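# Sort table parts into bins holding matching parts

## Task

Take every part lying on the table and place it in whichever bin already contains a part identical to it; a part with no matching bin must stay out of all bins. A part may be released once any portion of it is inside the correct bin, but avoid letting it fall onto another part. At the end, open the gripper and move the arm away; a part counts only if it stays in place without the robot holding it.

## Robot and tools

Robot: one Doosan M1013 six-joint arm carrying a Robotiq 2F-140 two-finger gripper. There is only one arm, so every row describes that single arm plus its gripper.

Frame: the scene frame has its origin on the table surface straight under the arm base. +z is up, and +y lies to the left when facing along +x. Positions are in metres. The base may sit slightly tilted relative to the table, and the reported hand position can be off, more so when the arm is stretched far out.

State lines: end_effector_position (metres) and end_effector_quat_wxyz give the gripper pose in the scene frame, along with linear (m/s) and angular (rad/s) velocities. This point sits between the finger pads when they are closed. The fingers point along the gripper's +z axis and close along its y axis. Closed fingertips extend about 33 mm past that point, fully open ones about 9 mm. Closing also pushes the fingertips roughly 24 mm farther from the arm, so keep that much clearance above the table or a bin floor. Joint positions (rad), Joint velocities (rad/s) and joint torques are listed in joint order 1 to 6. Torque readings carry a per-unit offset, scale and noise.

Tool execute_actions takes "actions": a list holding either nothing, one action, or one wait. An optional "pictures" boolean controls whether camera images are returned (by default they are). An empty list just reports the current state. An action is {"rows": [...], "steps": n} with 1 to 15 rows and n at most 15 (15 if omitted); each control step lasts 1/30 s, each row is used for one step, and the final row repeats to fill the remaining steps. A wait is {"steps": n} with n up to 300; it returns once that many steps have elapsed since the previous result, counting time spent composing the reply. If a call is refused, nothing is sent.

Each row has exactly 9 numbers in this order: joint_1 (waist), joint_2 (shoulder), joint_3 (elbow), joint_4 (forearm roll), joint_5 (wrist pitch), joint_6 (wrist roll), then gripper position, gripper force_limit, gripper speed. The six joint values are absolute target angles in radians, the same kind of values shown in Joint positions; they are not offsets. Stated ranges: joints 1, 2, 4, 5, 6 from -6.283 to 6.283; the elbow from -2.792 to 2.792. A target more than 0.010 rad outside a range, and farther out than the joint currently is, gets the call refused. Actual end stops may differ by up to 0.010 rad; a target past the real stop is clipped to it, and the result may print "joint sent to its limit" (possibly referring to an earlier action still running). No such line does not prove more travel exists.

The last three numbers each lie in [-1, 1]. position: +1 is fully open (140 mm gap), about -0.8 brings the pads together, -1 closes until blocked. force_limit: roughly 14 N at -1, 60 N at 0, 107 N at +1 (for parts up to 40 mm wide). speed: roughly 30 mm/s at -1, 140 at 0, 250 at +1.

Gripping: send position -1, then confirm object_status is 2. Codes: 0 moving; 1 blocked while opening; 2 blocked while closing; 3 reached target or pads met (a thin item might still be held). Status updates shortly after fingers stop. Stopped fingers hold until the position number changes by at least 0.01, or the object yields or is lost. To squeeze harder while status is 2, raise force_limit and switch position between -1 and -0.98. position_measured is in counts, nonlinear: 3 fully open, 230 pads touching.

Motion: joint targets are rate-limited (2.09 rad/s waist and shoulder, 3.14 elbow, 3.93 wrist joints, 0.3 s to accelerate, all joints synchronised). Each step the target is held within a lead of the measured angle (0.456 rad waist and shoulder, 0.683 elbow, 0.854 wrist joints), and targets are scaled back if they would move the gripper over 70 mm from where it is. Between calls the arm keeps heading to the last row sent until it nearly stops or a step is HELD. "joint command not followed" means a clearance check altered or blocked targets; HELD marks steps where the row was not fully sent. The arm's mounting block or post counts as part of the arm.

Faults: contact torque at a joint's load limit (waist 306, shoulder 306, elbow 144, wrist joints 40.5 N m, held weight included) or an external force of 144 N anywhere on the arm, gripper or load halts the arm for 10 s and drops the rest of the call. Holding loads heats motors; a MOTOR HOT line warns, and an OVER-TEMPERATURE FAULT applies brakes until cool. Avoid all such stops.

Cameras: cam_head_left, cam_head_right, cam_high, cam_low, cam_wrist, each 672x504. zoom_image takes "camera" (one of those names) and "region" [x0, y0, x1, y1] in pixels from the top-left, at most 504 by 504, and returns a finer view of the latest image.

read_manual with section "licences" returns licence texts only. finished_scene takes "scene" (the current scene number), ends it irreversibly and reports success.

Avoid: dropping parts from height or onto other parts, slamming or pressing hard into things, knocking anything off the table (that fails the job), and leaving a part supported only by the gripper. Parts may be briefly tugged or nudged by outside disturbances. Move smoothly and promptly.

Each tool is called after ">>>" as name(argument=value, ...), one argument or row to a line, values as JSON.

## Session

>>> execute_actions(
  actions=[],
)

Scene clock: 0.00 s of 12600.00 s.
end_effector_position=(+0.3385, -0.2109, +0.1598) position_measured=3 object_status=3 end_effector_quat_wxyz=(-0.464, +0.841, -0.276, -0.009) end_effector_velocity=(-0.000, -0.001, -0.000) end_effector_angular_velocity=(-0.001, +0.000, -0.001)
Joint positions: [-1.171  0.311  2.155  0.582  1.508  0.782]
Joint velocities: [-0.001  0.     0.    -0.    -0.001 -0.   ]
Joint torques (N m, as the joint torque sensors report them, + toward a larger angle): no reading

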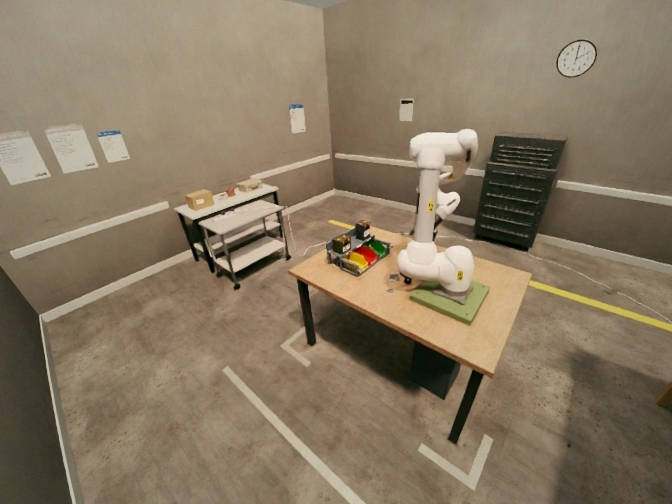

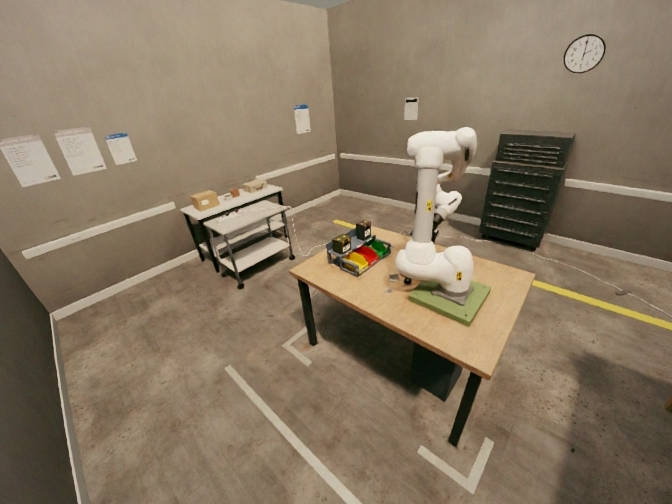

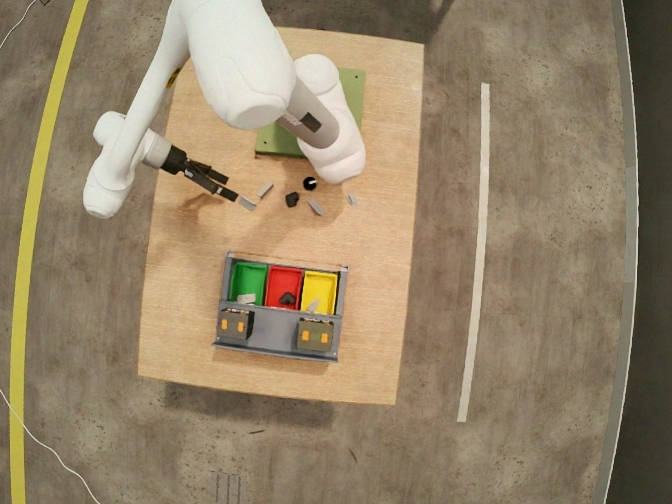

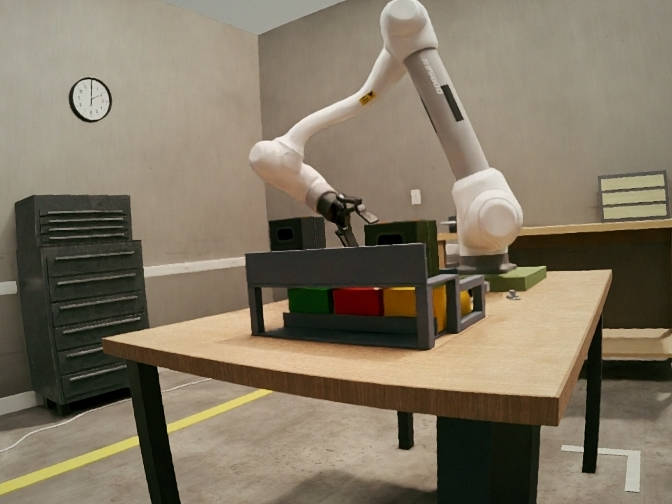

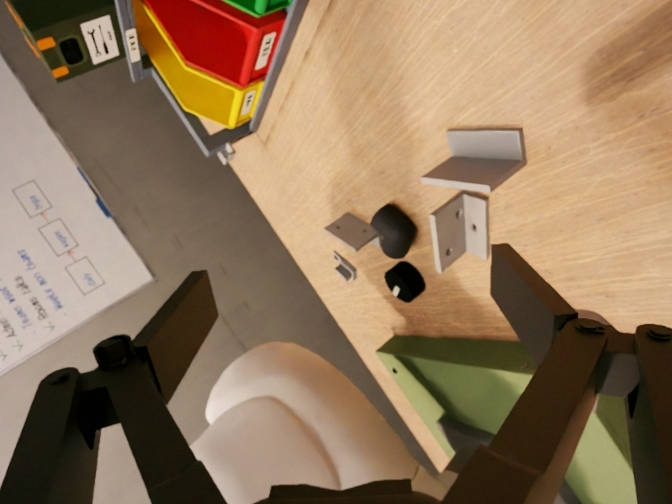

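>>> zoom_image(
  camera="cam_high",
  region=[210, 160, 380, 330],
)

>>> zoom_image(
  camera="cam_wrist",
  region=[300, 110, 540, 320],
)

>>> zoom_image(
  camera="cam_head_left",
  region=[310, 210, 430, 300],
)

Region (210, 160, 380, 330) of cam_high's 672x504 image, scaled by 2.965, with more detail than that image has.

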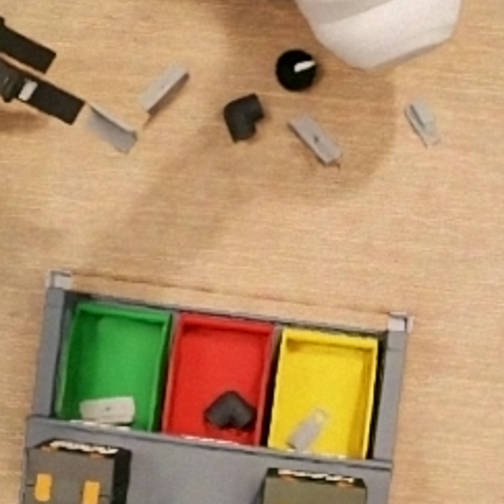

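Region (300, 110, 540, 320) of cam_wrist's 672x504 image, scaled by 2.100, with more detail than that image has; it fills the top 441 rows of this view, and the rest is white.

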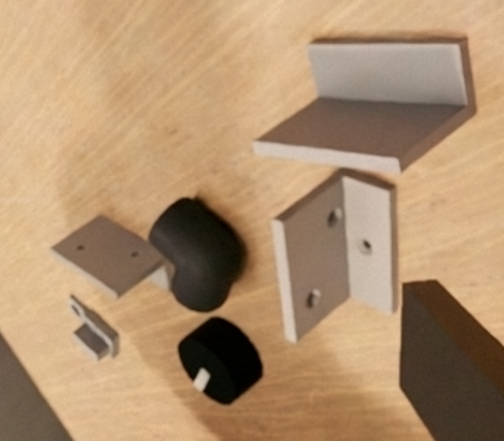

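Region (310, 210, 430, 300) of cam_head_left's 672x504 image, scaled by 4.200, with more detail than that image has; it fills the top 378 rows of this view, and the rest is white.

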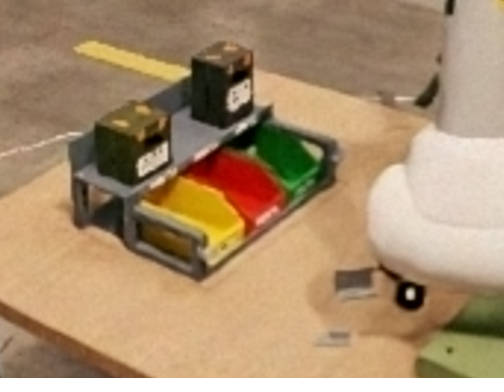

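>>> execute_actions(
  actions=[
    {"rows":[[-0.11,-0.10,2.089,0,1.153,1.571,1,0,0]]},
  ],
  pictures=false,
)

>>> execute_actions(
  actions=[
    {"steps":60},
  ],
)

Scene clock: 29.77 s of 12600.00 s.
end_effector_position=(+0.3847, -0.1833, +0.2162) position_measured=3 object_status=3 end_effector_quat_wxyz=(-0.079, +0.965, -0.246, -0.050) end_effector_velocity=(+0.223, +0.309, +0.113) end_effector_angular_velocity=(-0.659, -0.159, +0.838)
Joint positions: [-0.649 -0.02   2.102  0.113  1.222  1.417]
Joint velocities: [ 1.2   -0.277 -0.044 -0.394 -0.24   0.534]
Joint torques (N m, as the joint torque sensors report them, + toward a larger angle): [ -6.76 -20.55 -31.66   4.53   0.29  -0.07]
Steps of this call (steps 1 to 90: nothing new was sent; then 26.27 s passed at rest; steps 91 to 105: all 15 steps of this action). Readings (joint positions | what the end effector reports):
91: [-1.171 0.311 2.155 0.582 1.508 0.782] | position_measured=3 object_status=3
92: [-1.167 0.308 2.155 0.578 1.505 0.788] | position_measured=3 object_status=3
94: [-1.137 0.282 2.150 0.539 1.482 0.840] | position_measured=3 object_status=3
98: [-0.985 0.148 2.129 0.351 1.367 1.096] | position_measured=3 object_status=3
105: the state above

Scene clock: 31.77 s of 12600.00 s.
end_effector_position=(+0.4475, +0.0041, +0.2539) position_measured=3 object_status=3 end_effector_quat_wxyz=(+0.000, +0.999, -0.034, +0.006) end_effector_velocity=(+0.001, +0.000, -0.000) end_effector_angular_velocity=(+0.000, +0.000, +0.001)
Joint positions: [-0.11  -0.1    2.089 -0.     1.153  1.571]
Joint velocities: [ 0.     0.001 -0.     0.    -0.001 -0.001]
Joint torques (N m, as the joint torque sensors report them, + toward a larger angle): [  2.38 -26.63 -37.56   4.14   0.13  -0.21]
Steps of this call (steps 1 to 45: the robot went on to your last target; steps 46 to 60: nothing new was sent). Readings (joint positions | what the end effector reports):
1: [-0.608 -0.029 2.101 0.101 1.215 1.434] | position_measured=3 object_status=3
2: [-0.569 -0.035 2.099 0.092 1.209 1.447] | position_measured=3 object_status=3
4: [-0.493 -0.047 2.098 0.075 1.199 1.469] | position_measured=3 object_status=3
8: [-0.343 -0.068 2.094 0.046 1.181 1.509] | position_measured=3 object_status=3
60: the state above
The arm was judged still, so your last target was given up. Only a new action makes it travel on or press farther. Fingers that are still opening or closing keep moving.
camera_calibration (this result's frames):
cam_wrist: T_world_to_cam=[[-0.183034, -0.982907, -0.0197971, 0.0933684], [-0.910602, 0.161911, 0.380249, 0.326], [-0.370544, 0.0876259, -0.924672, 0.594376], [0, 0, 0, 1]] pos_world=[0.534188, -0.0130932, 0.427491]

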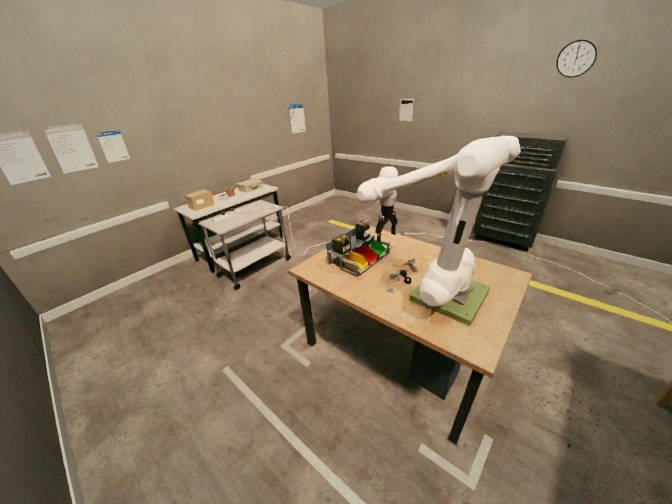

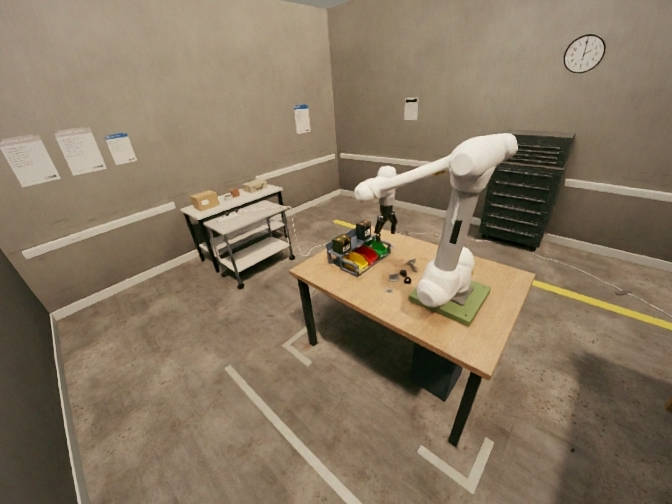

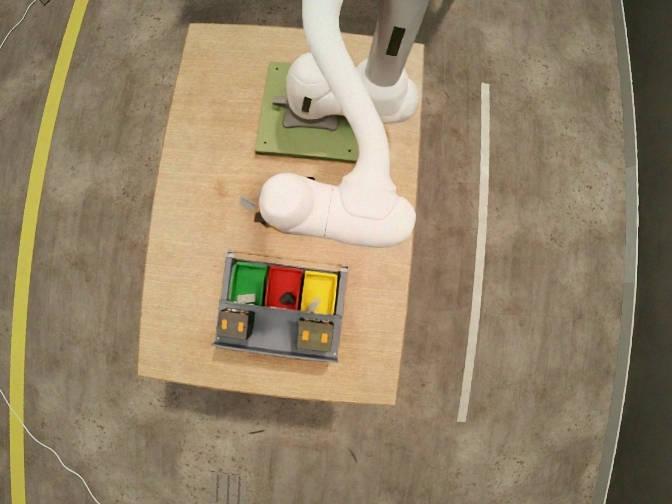

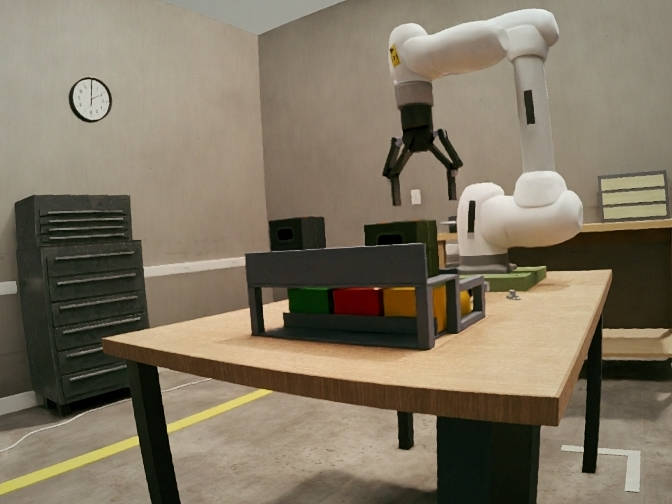

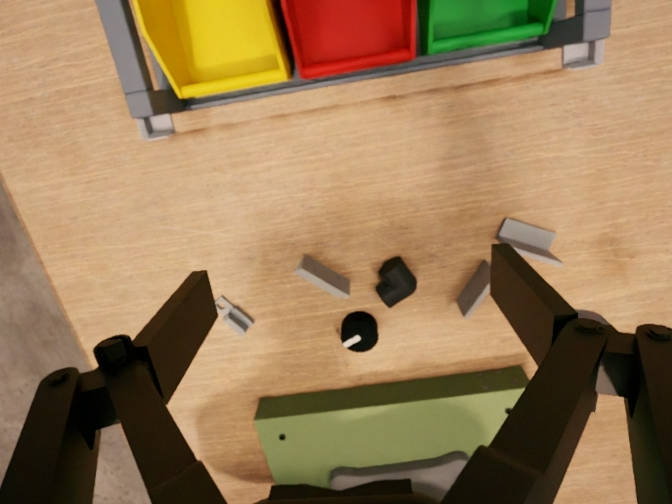

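>>> zoom_image(
  camera="cam_wrist",
  region=[200, 200, 440, 360],
)

>>> execute_actions(
  actions=[
    {"rows":[[-0.11,-0.10,2.089,0,1.153,-1.571,1,0,0]]},
  ],
  pictures=false,
)

>>> execute_actions(
  actions=[
    {"steps":40},
  ],
)

Region (200, 200, 440, 360) of cam_wrist's 672x504 image, scaled by 2.100, with more detail than that image has.

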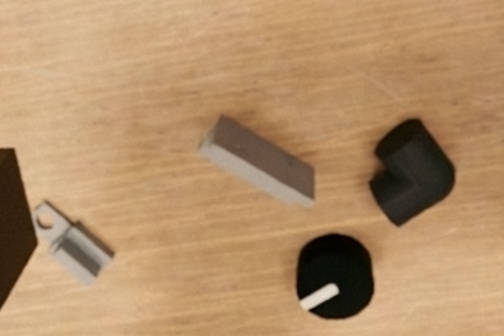

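Scene clock: 52.33 s of 12600.00 s.
end_effector_position=(+0.4475, +0.0041, +0.2539) position_measured=3 object_status=3 end_effector_quat_wxyz=(+0.004, +0.841, +0.541, +0.005) end_effector_velocity=(+0.001, -0.001, +0.000) end_effector_angular_velocity=(-0.044, +0.005, +3.731)
Joint positions: [-0.11  -0.1    2.089 -0.     1.153  0.36 ]
Joint velocities: [-0.001  0.001 -0.001  0.     0.    -3.733]
Joint torques (N m, as the joint torque sensors report them, + toward a larger angle): [  1.07 -27.42 -37.01   3.9   -0.04  -0.37]
Steps of this call (steps 1 to 90: nothing new was sent; then 17.07 s passed at rest; steps 91 to 105: all 15 steps of this action). Readings (joint positions | what the end effector reports):
91: [-0.110 -0.100 2.089 -0.000 1.153 1.571] | position_measured=3 object_status=3
92: [-0.110 -0.100 2.089 -0.000 1.153 1.564] | position_measured=3 object_status=3
94: [-0.110 -0.100 2.089 -0.000 1.153 1.508] | position_measured=3 object_status=3
98: [-0.110 -0.100 2.089 0.000 1.153 1.223] | position_measured=3 object_status=3
105: the state above

Scene clock: 53.67 s of 12600.00 s.
end_effector_position=(+0.4475, +0.0041, +0.2539) position_measured=3 object_status=3 end_effector_quat_wxyz=(+0.006, +0.034, +0.999, -0.000) end_effector_velocity=(-0.001, -0.000, -0.001) end_effector_angular_velocity=(+0.000, +0.002, +0.000)
Joint positions: [-0.11  -0.1    2.089 -0.     1.153 -1.571]
Joint velocities: [-0.001  0.     0.001  0.     0.001 -0.001]
Joint torques (N m, as the joint torque sensors report them, + toward a larger angle): [ -1.03 -28.06 -37.69   3.95  -0.52  -0.3 ]
Steps of this call (steps 1 to 40: the robot went on to your last target). Readings (joint positions | what the end effector reports):
1: [-0.110 -0.100 2.089 -0.000 1.153 0.233] | position_measured=3 object_status=3
2: [-0.110 -0.100 2.089 -0.000 1.153 0.107] | position_measured=3 object_status=3
4: [-0.110 -0.100 2.089 -0.000 1.153 -0.145] | position_measured=3 object_status=3
8: [-0.110 -0.100 2.089 -0.000 1.153 -0.651] | position_measured=3 object_status=3
40: the state above
camera_calibration (this result's frames):
cam_wrist: T_world_to_cam=[[0.183084, 0.982928, -0.0182224, -0.0789527], [0.901412, -0.160445, 0.402135, -0.48911], [0.392347, -0.0900504, -0.915399, 0.251364], [0, 0, 0, 1]] pos_world=[0.356723, 0.021765, 0.425348]

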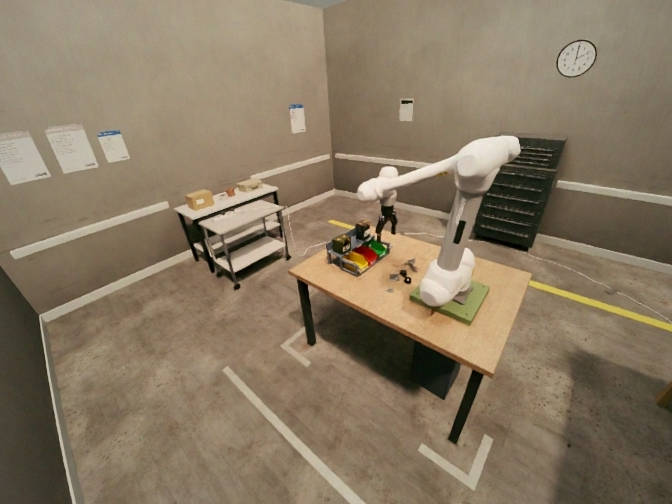

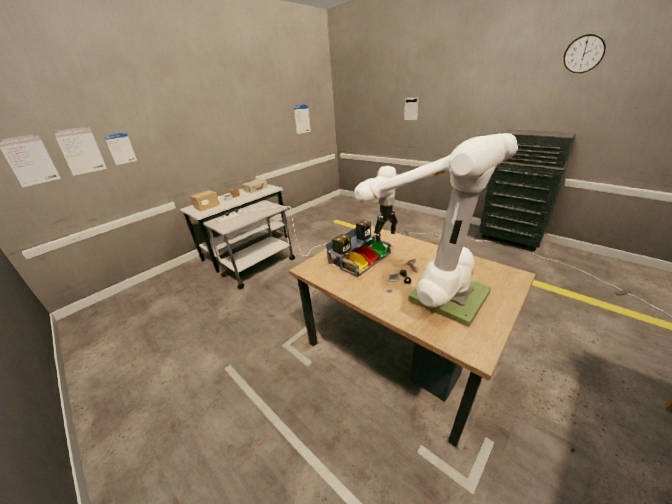

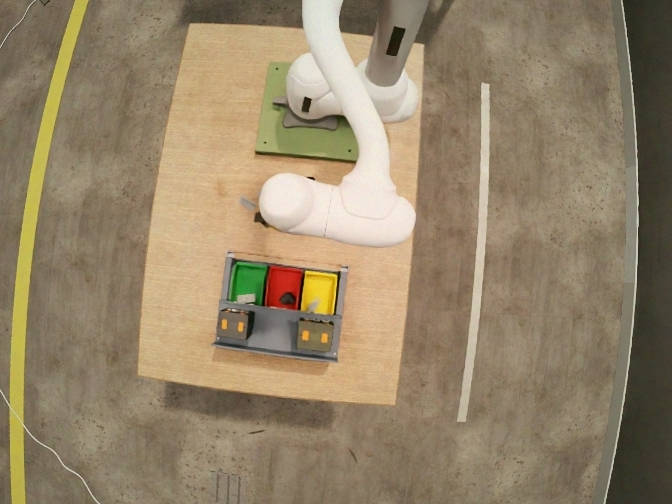

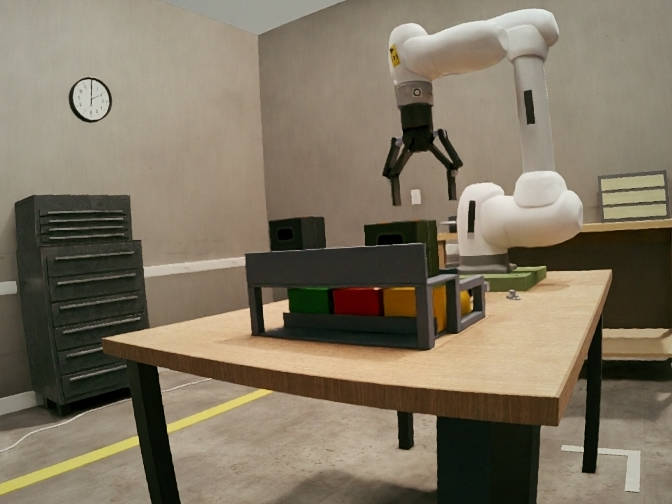

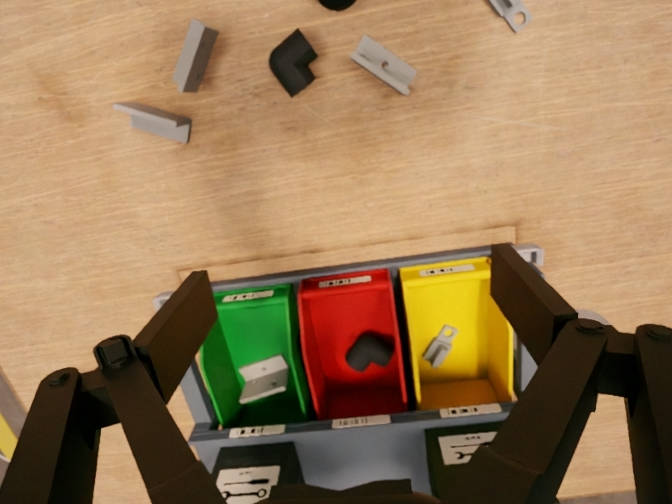

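>>> zoom_image(
  camera="cam_wrist",
  region=[200, 320, 360, 430],
)

>>> zoom_image(
  camera="cam_wrist",
  region=[330, 300, 490, 410],
)

>>> zoom_image(
  camera="cam_wrist",
  region=[160, 0, 440, 120],
)

Region (200, 320, 360, 430) of cam_wrist's 672x504 image, scaled by 3.150, with more detail than that image has; it fills the top 346 rows of this view, and the rest is white.

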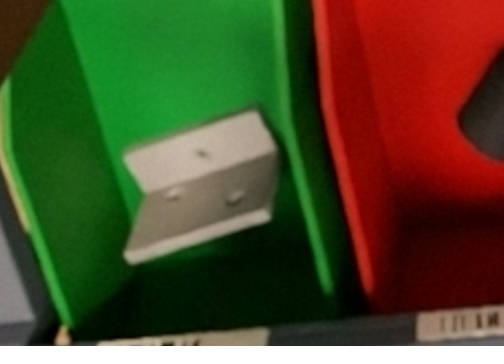

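Region (330, 300, 490, 410) of cam_wrist's 672x504 image, scaled by 3.150, with more detail than that image has; it fills the top 346 rows of this view, and the rest is white.

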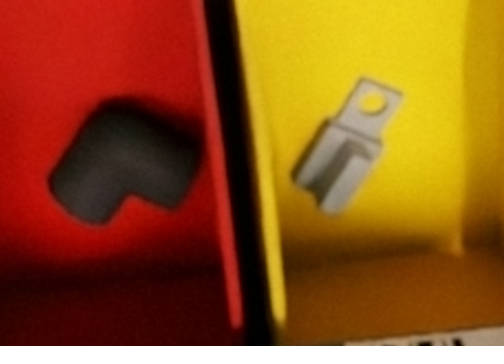

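Region (160, 0, 440, 120) of cam_wrist's 672x504 image, scaled by 1.800, with more detail than that image has; it fills the top 216 rows of this view, and the rest is white.

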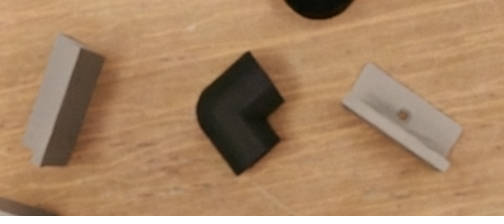

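>>> execute_actions(
  actions=[
    {"rows":[[-0.013,-0.1065,2.376,0,0.88,0.74,-0.2,0,0]]},
  ],
  pictures=false,
)

>>> execute_actions(
  actions=[
    {"steps":40},
  ],
)

Scene clock: 81.97 s of 12600.00 s.
end_effector_position=(+0.3768, +0.0388, +0.1424) position_measured=105 object_status=0 end_effector_quat_wxyz=(+0.003, +0.519, +0.855, +0.001) end_effector_velocity=(-0.131, +0.045, -0.161) end_effector_angular_velocity=(+0.019, +0.004, -3.612)
Joint positions: [-0.031 -0.105  2.324 -0.     0.93  -0.467]
Joint velocities: [ 0.124 -0.009  0.364 -0.    -0.346  3.736]
Joint torques (N m, as the joint torque sensors report them, + toward a larger angle): [ -2.06 -25.53 -39.76   4.18  -0.22  -0.29]
Steps of this call (steps 1 to 15: the robot went on to your last target; steps 16 to 90: nothing new was sent; then 24.80 s passed at rest; steps 91 to 105: all 15 steps of this action). Readings (joint positions | what the end effector reports):
91: [-0.110 -0.100 2.089 -0.000 1.153 -1.571] | position_measured=3 object_status=0
92: [-0.109 -0.100 2.091 -0.000 1.151 -1.564] | position_measured=6 object_status=0
94: [-0.103 -0.100 2.110 0.000 1.133 -1.508] | position_measured=21 object_status=0
98: [-0.074 -0.102 2.195 -0.000 1.052 -1.233] | position_measured=52 object_status=0
105: the state above

Scene clock: 83.30 s of 12600.00 s.
end_effector_position=(+0.3574, +0.0449, +0.1198) position_measured=154 object_status=3 end_effector_quat_wxyz=(+0.002, +0.909, +0.417, +0.002) end_effector_velocity=(+0.000, -0.000, +0.000) end_effector_angular_velocity=(-0.000, -0.000, -0.001)
Joint positions: [-0.013 -0.107  2.376  0.     0.88   0.74 ]
Joint velocities: [-0.    -0.    -0.    -0.     0.     0.001]
Joint torques (N m, as the joint torque sensors report them, + toward a larger angle): [ -2.86 -19.7  -30.64   3.55  -0.09  -0.07]
Steps of this call (steps 1 to 30: the robot went on to your last target; steps 31 to 40: nothing new was sent). Readings (joint positions | what the end effector reports):
1: [-0.027 -0.106 2.335 -0.000 0.919 -0.341] | position_measured=112 object_status=0
2: [-0.024 -0.106 2.343 -0.000 0.911 -0.215] | position_measured=120 object_status=0
4: [-0.020 -0.106 2.356 -0.000 0.899 0.038] | position_measured=135 object_status=0
8: [-0.015 -0.106 2.370 -0.000 0.886 0.482] | position_measured=154 object_status=0
40: the state above
The arm was judged still, so your last target was given up. Only a new action makes it travel on or press farther. Fingers that are still opening or closing keep moving.
camera_calibration (this result's frames):
cam_wrist: T_world_to_cam=[[0.676933, -0.735895, -0.0148548, -0.204682], [-0.673976, -0.627833, 0.389336, 0.238146], [-0.295837, -0.253542, -0.920976, 0.421579], [0, 0, 0, 1]] pos_world=[0.423779, 0.10578, 0.292505]

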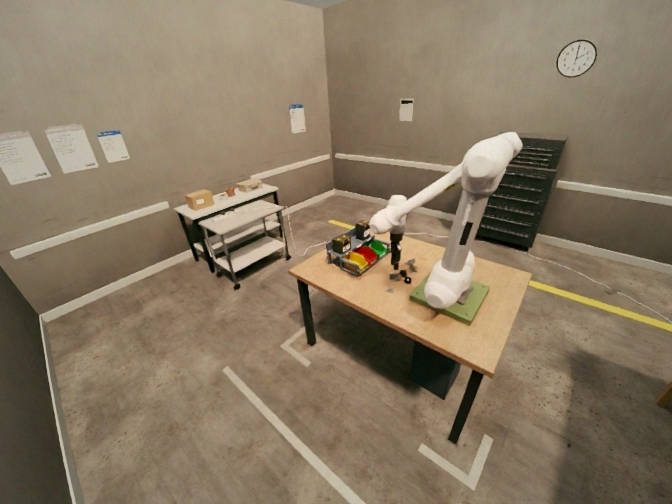

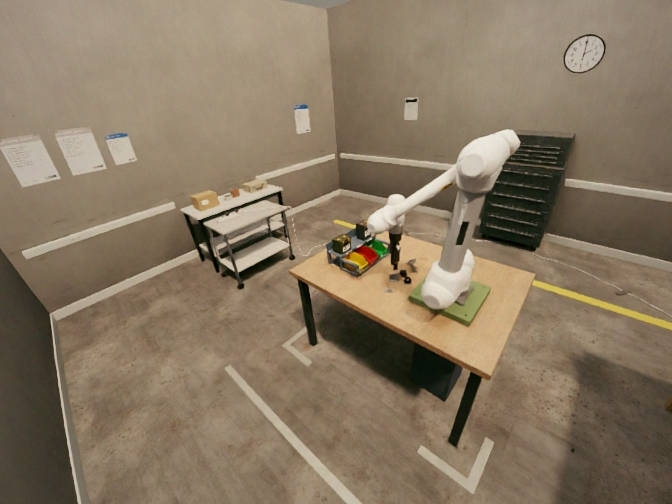

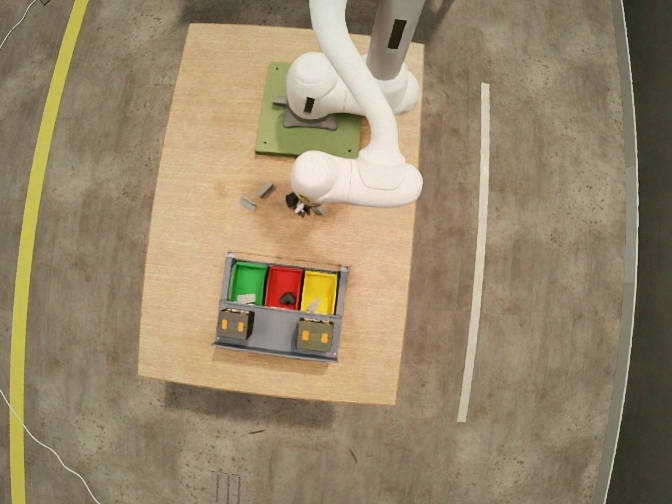

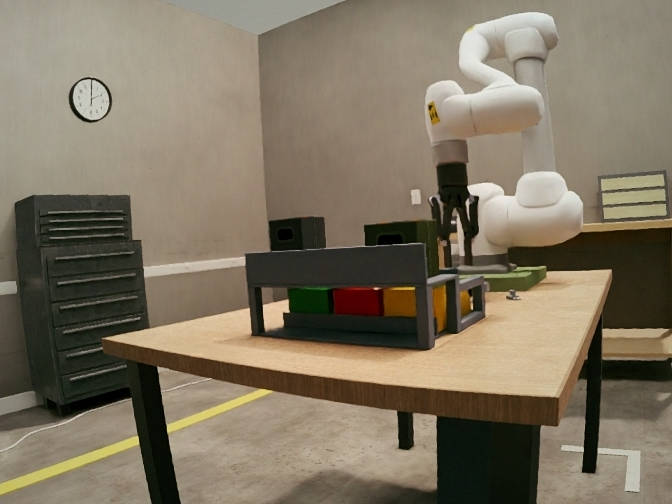

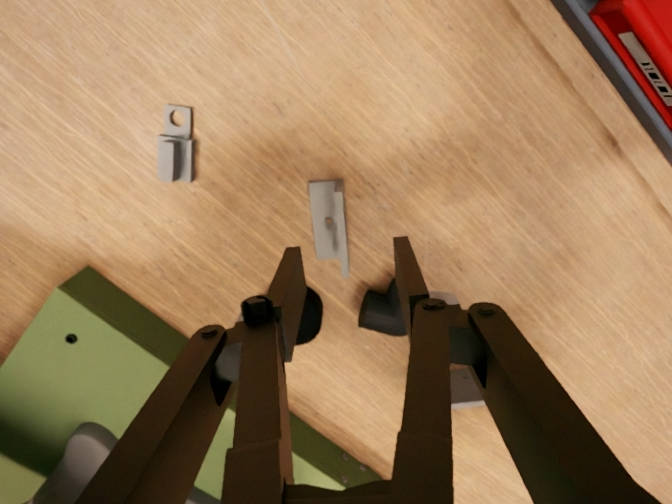

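>>> execute_actions(
  actions=[
    {"rows":[[-0.007,0.012,2.453,0,0.677,0.745,-0.3,0,0]]},
  ],
  pictures=false,
)

>>> execute_actions(
  actions=[
    {"steps":15},
  ],
)

Scene clock: 100.83 s of 12600.00 s.
end_effector_position=(+0.3558, +0.0469, +0.0469) position_measured=167 object_status=3 end_effector_quat_wxyz=(+0.003, +0.909, +0.417, +0.005) end_effector_velocity=(+0.001, +0.000, +0.000) end_effector_angular_velocity=(+0.000, -0.002, -0.001)
Joint positions: [-0.007  0.012  2.453  0.     0.677  0.745]
Joint velocities: [ 0.     0.    -0.    -0.    -0.002  0.001]
Joint torques (N m, as the joint torque sensors report them, + toward a larger angle): [ -0.47 -29.4  -25.85   2.4   -0.2   -0.18]
Steps of this call (steps 1 to 90: nothing new was sent; then 14.03 s passed at rest; steps 91 to 105: all 15 steps of this action). Readings (joint positions | what the end effector reports):
91: [-0.013 -0.106 2.376 0.000 0.880 0.740] | position_measured=154 object_status=0
92: [-0.013 -0.103 2.378 0.000 0.873 0.740] | position_measured=157 object_status=0
94: [-0.011 -0.074 2.398 0.000 0.822 0.741] | position_measured=167 object_status=0
98: [-0.007 0.008 2.451 0.000 0.684 0.745] | position_measured=167 object_status=0
105: the state above

Scene clock: 101.33 s of 12600.00 s.
end_effector_position=(+0.3558, +0.0469, +0.0469) position_measured=167 object_status=3 end_effector_quat_wxyz=(+0.003, +0.909, +0.417, +0.005) end_effector_velocity=(-0.000, -0.000, -0.000) end_effector_angular_velocity=(+0.000, +0.000, -0.002)
Joint positions: [-0.007  0.012  2.453  0.     0.677  0.745]
Joint velocities: [-0.001  0.     0.     0.     0.     0.001]
Joint torques (N m, as the joint torque sensors report them, + toward a larger angle): [ -0.98 -27.57 -26.26   2.71  -0.12  -0.63]
Steps of this call (steps 1 to 15: the robot went on to your last target). Readings (joint positions | what the end effector reports):
1: [-0.007 0.012 2.453 0.000 0.677 0.745] | position_measured=167 object_status=3
2: [-0.007 0.012 2.453 0.000 0.677 0.745] | position_measured=167 object_status=3
4: [-0.007 0.012 2.453 0.000 0.677 0.745] | position_measured=167 object_status=3
8: [-0.007 0.012 2.453 0.000 0.677 0.745] | position_measured=167 object_status=3
15: the state above
The arm was judged still, so your last target was given up. Only a new action makes it travel on or press farther. Fingers that are still opening or closing keep moving.
camera_calibration (this result's frames):
cam_wrist: T_world_to_cam=[[0.677778, -0.735199, -0.00991835, -0.203824], [-0.676239, -0.628606, 0.384129, 0.267793], [-0.288646, -0.253647, -0.923226, 0.352074], [0, 0, 0, 1]] pos_world=[0.420864, 0.107788, 0.220155]

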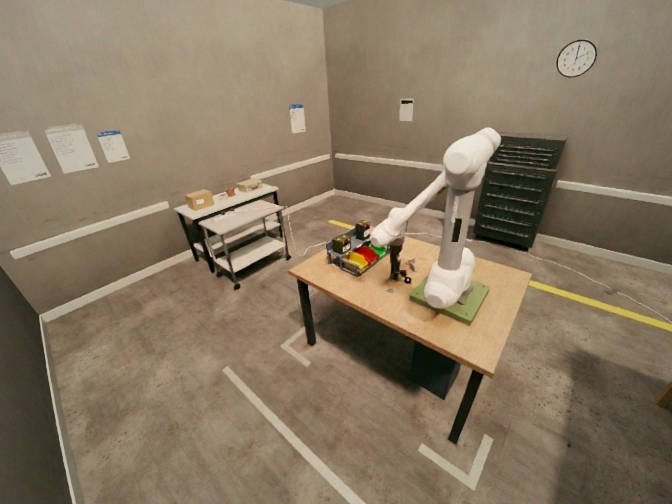

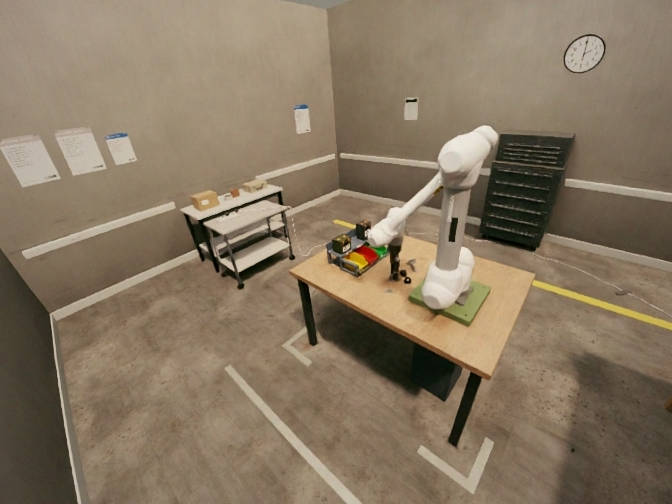

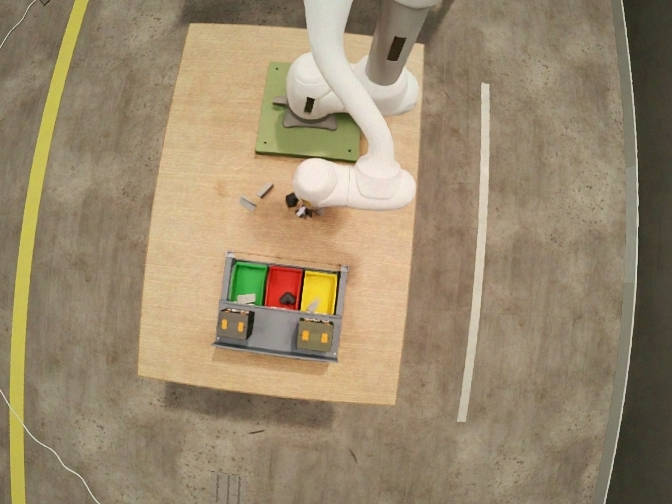

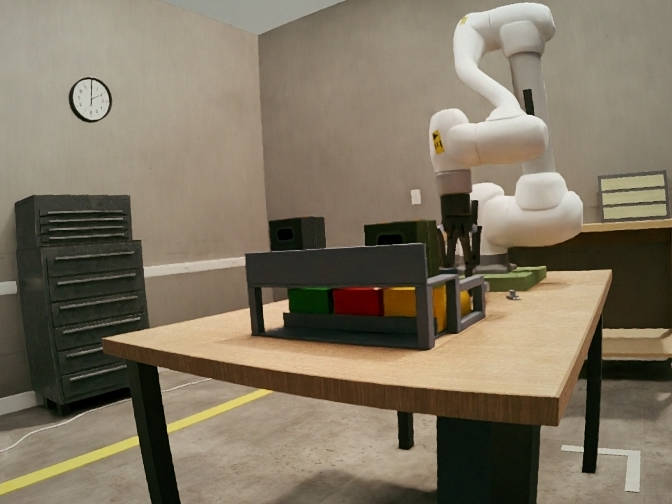

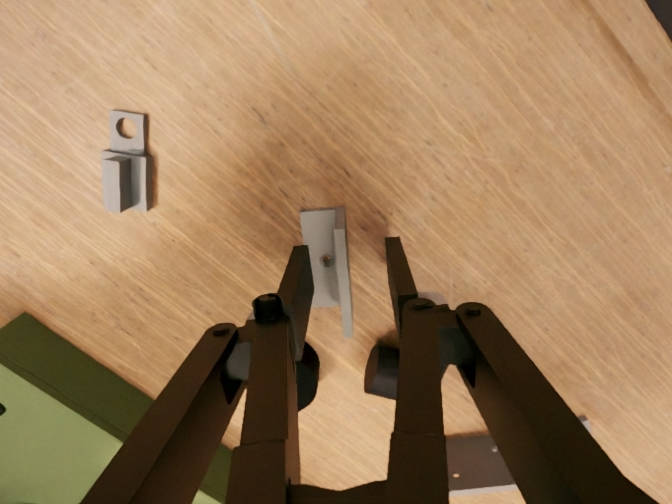

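>>> execute_actions(
  actions=[
    {"rows":[[-0.007,0.012,2.453,0,0.677,0.745,-1,0.3,0]]},
  ],
  pictures=false,
)

>>> execute_actions(
  actions=[
    {"rows":[[-0.007,-0.182,2.3255,0,0.998,0.745,-1,0.3,0]]},
  ],
  pictures=false,
)

>>> execute_actions(
  actions=[
    {"rows":[[-0.319,0.234,1.9014,0,1.006,-1.882,-1,0.3,0]]},
  ],
  pictures=false,
)

>>> execute_actions(
  actions=[
    {"steps":35},
  ],
)

Scene clock: 118.57 s of 12600.00 s.
end_effector_position=(+0.3559, +0.0469, +0.0470) position_measured=227 object_status=2 end_effector_quat_wxyz=(+0.003, +0.909, +0.417, +0.005) end_effector_velocity=(+0.001, -0.001, +0.001) end_effector_angular_velocity=(+0.000, -0.002, -0.003)
Joint positions: [-0.007  0.012  2.453 -0.     0.677  0.745]
Joint velocities: [-0.002 -0.    -0.001 -0.     0.     0.001]
Joint torques (N m, as the joint torque sensors report them, + toward a larger angle): [  3.11 -19.92 -21.73   2.94  -1.97  -0.1 ]
Steps of this call (steps 1 to 90: nothing new was sent; then 13.73 s passed at rest; steps 91 to 105: all 15 steps of this action). Readings (joint positions | what the end effector reports):
91: [-0.007 0.012 2.453 -0.000 0.677 0.745] | position_measured=167 object_status=0
92: [-0.007 0.012 2.453 -0.000 0.677 0.745] | position_measured=170 object_status=0
94: [-0.007 0.012 2.453 0.000 0.677 0.745] | position_measured=185 object_status=0
98: [-0.007 0.012 2.453 -0.000 0.677 0.745] | position_measured=216 object_status=0
105: the state above

Scene clock: 119.07 s of 12600.00 s.
end_effector_position=(+0.3546, +0.0471, +0.1696) position_measured=227 object_status=2 end_effector_quat_wxyz=(+0.003, +0.909, +0.417, +0.005) end_effector_velocity=(-0.001, +0.001, +0.000) end_effector_angular_velocity=(-0.000, +0.004, +0.001)
Joint positions: [-0.007 -0.182  2.326 -0.     0.998  0.745]
Joint velocities: [ 0.002  0.    -0.     0.     0.004  0.   ]
Joint torques (N m, as the joint torque sensors report them, + toward a larger angle): [ -0.62 -15.38 -33.49   3.74   0.    -0.41]
Steps of this call (steps 1 to 15: all 15 steps of this action). Readings (joint positions | what the end effector reports):
1: [-0.007 0.012 2.453 -0.000 0.677 0.745] | position_measured=227 object_status=2
2: [-0.007 0.009 2.451 -0.000 0.683 0.745] | position_measured=227 object_status=2
4: [-0.007 -0.021 2.431 -0.000 0.732 0.745] | position_measured=227 object_status=2
8: [-0.007 -0.129 2.360 -0.000 0.910 0.745] | position_measured=227 object_status=2
15: the state above

Scene clock: 119.57 s of 12600.00 s.
end_effector_position=(+0.5172, -0.0490, +0.1825) position_measured=227 object_status=2 end_effector_quat_wxyz=(+0.005, +0.763, +0.646, +0.004) end_effector_velocity=(+0.299, -0.253, -0.017) end_effector_angular_velocity=(-0.024, +0.003, +1.958)
Joint positions: [-0.202  0.079  2.06  -0.     1.003  0.006]
Joint velocities: [-0.389  0.517 -0.526  0.     0.009 -2.347]
Joint torques (N m, as the joint torque sensors report them, + toward a larger angle): [  2.59 -44.61 -33.68   3.75  -0.05  -0.68]
Steps of this call (steps 1 to 15: all 15 steps of this action). Readings (joint positions | what the end effector reports):
1: [-0.007 -0.182 2.326 -0.000 0.998 0.745] | position_measured=227 object_status=2
2: [-0.010 -0.179 2.322 -0.000 0.998 0.738] | position_measured=227 object_status=2
4: [-0.030 -0.152 2.295 -0.000 0.999 0.682] | position_measured=227 object_status=2
8: [-0.099 -0.059 2.200 -0.000 1.000 0.472] | position_measured=227 object_status=2
15: the state above

Scene clock: 120.73 s of 12600.00 s.
end_effector_position=(+0.6004, -0.1353, +0.1701) position_measured=227 object_status=2 end_effector_quat_wxyz=(+0.006, -0.017, +1.000, -0.001) end_effector_velocity=(+0.001, +0.000, +0.001) end_effector_angular_velocity=(-0.001, -0.002, +0.001)
Joint positions: [-0.319  0.234  1.901  0.     1.006 -1.882]
Joint velocities: [ 0.001 -0.    -0.001 -0.    -0.    -0.001]
Joint torques (N m, as the joint torque sensors report them, + toward a larger angle): [  0.75 -61.18 -36.07   3.6   -0.47  -0.53]
Steps of this call (steps 1 to 35: the robot went on to your last target). Readings (joint positions | what the end effector reports):
1: [-0.215 0.096 2.042 -0.000 1.003 -0.076] | position_measured=227 object_status=2
2: [-0.228 0.112 2.026 -0.000 1.004 -0.164] | position_measured=227 object_status=2
4: [-0.251 0.143 1.994 -0.000 1.004 -0.358] | position_measured=227 object_status=2
8: [-0.289 0.194 1.943 -0.000 1.005 -0.836] | position_measured=227 object_status=2
35: the state above
camera_calibration (this result's frames):
cam_wrist: T_world_to_cam=[[0.0820641, 0.996437, -0.019467, 0.0912141], [0.912862, -0.067314, 0.402681, -0.609974], [0.399936, -0.0508164, -0.915133, 0.102789], [0, 0, 0, 1]] pos_world=[0.508228, -0.126726, 0.341467]

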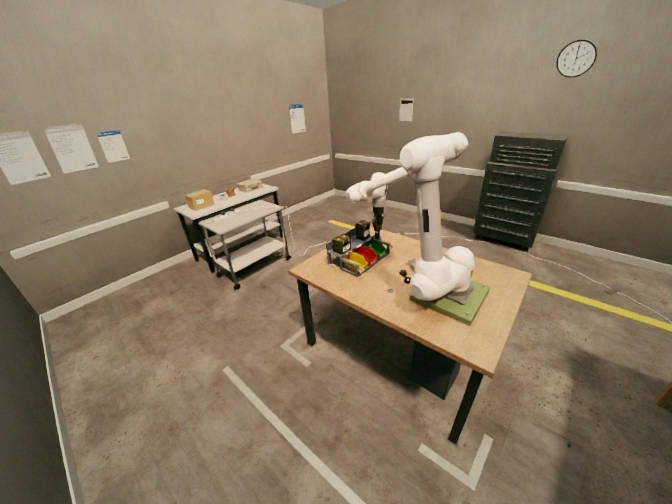

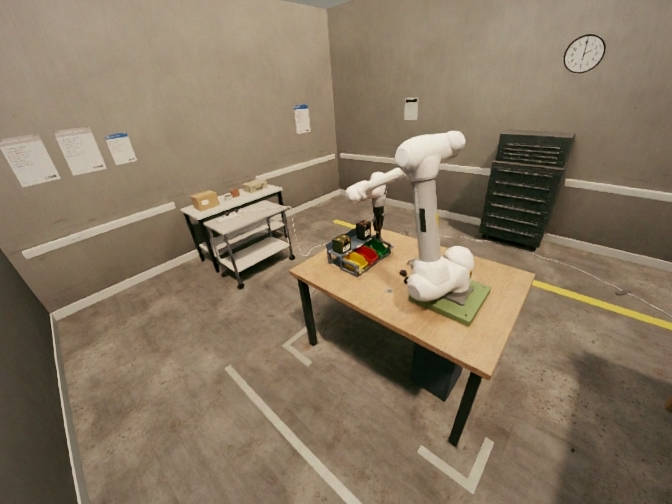

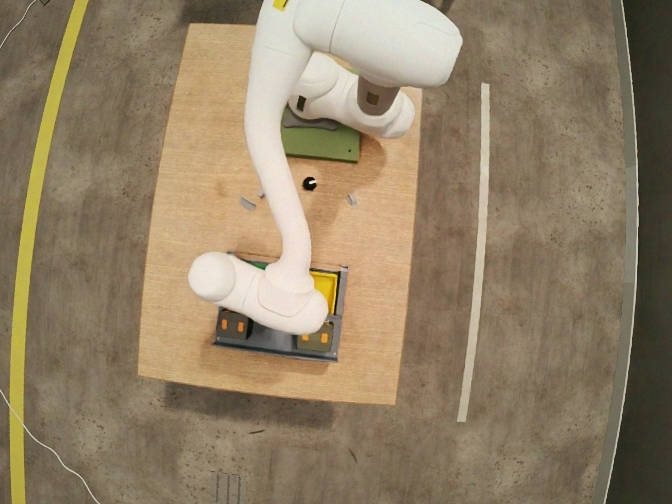

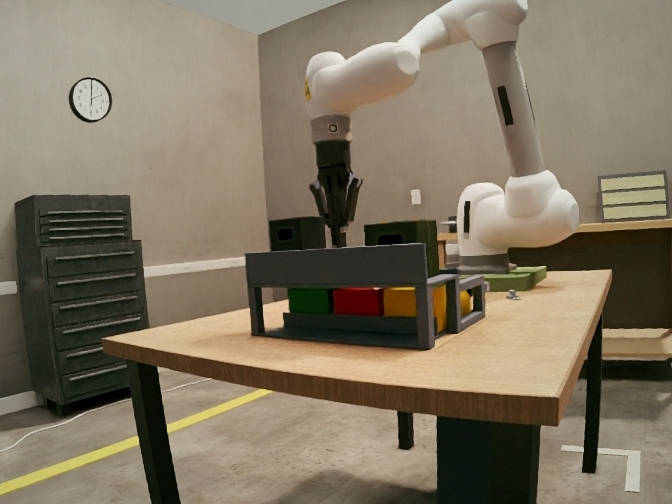

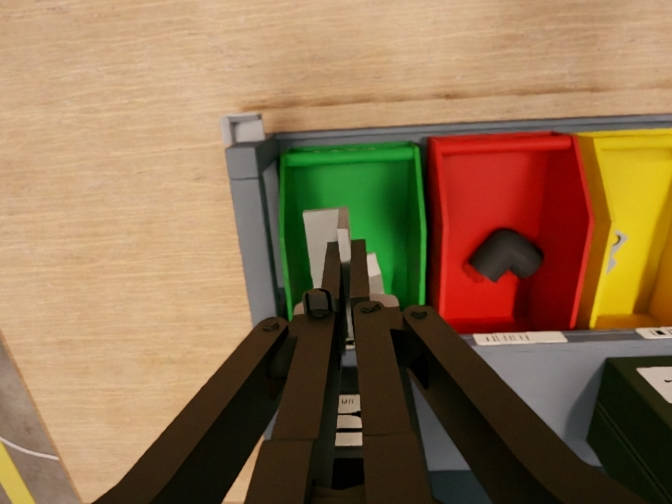

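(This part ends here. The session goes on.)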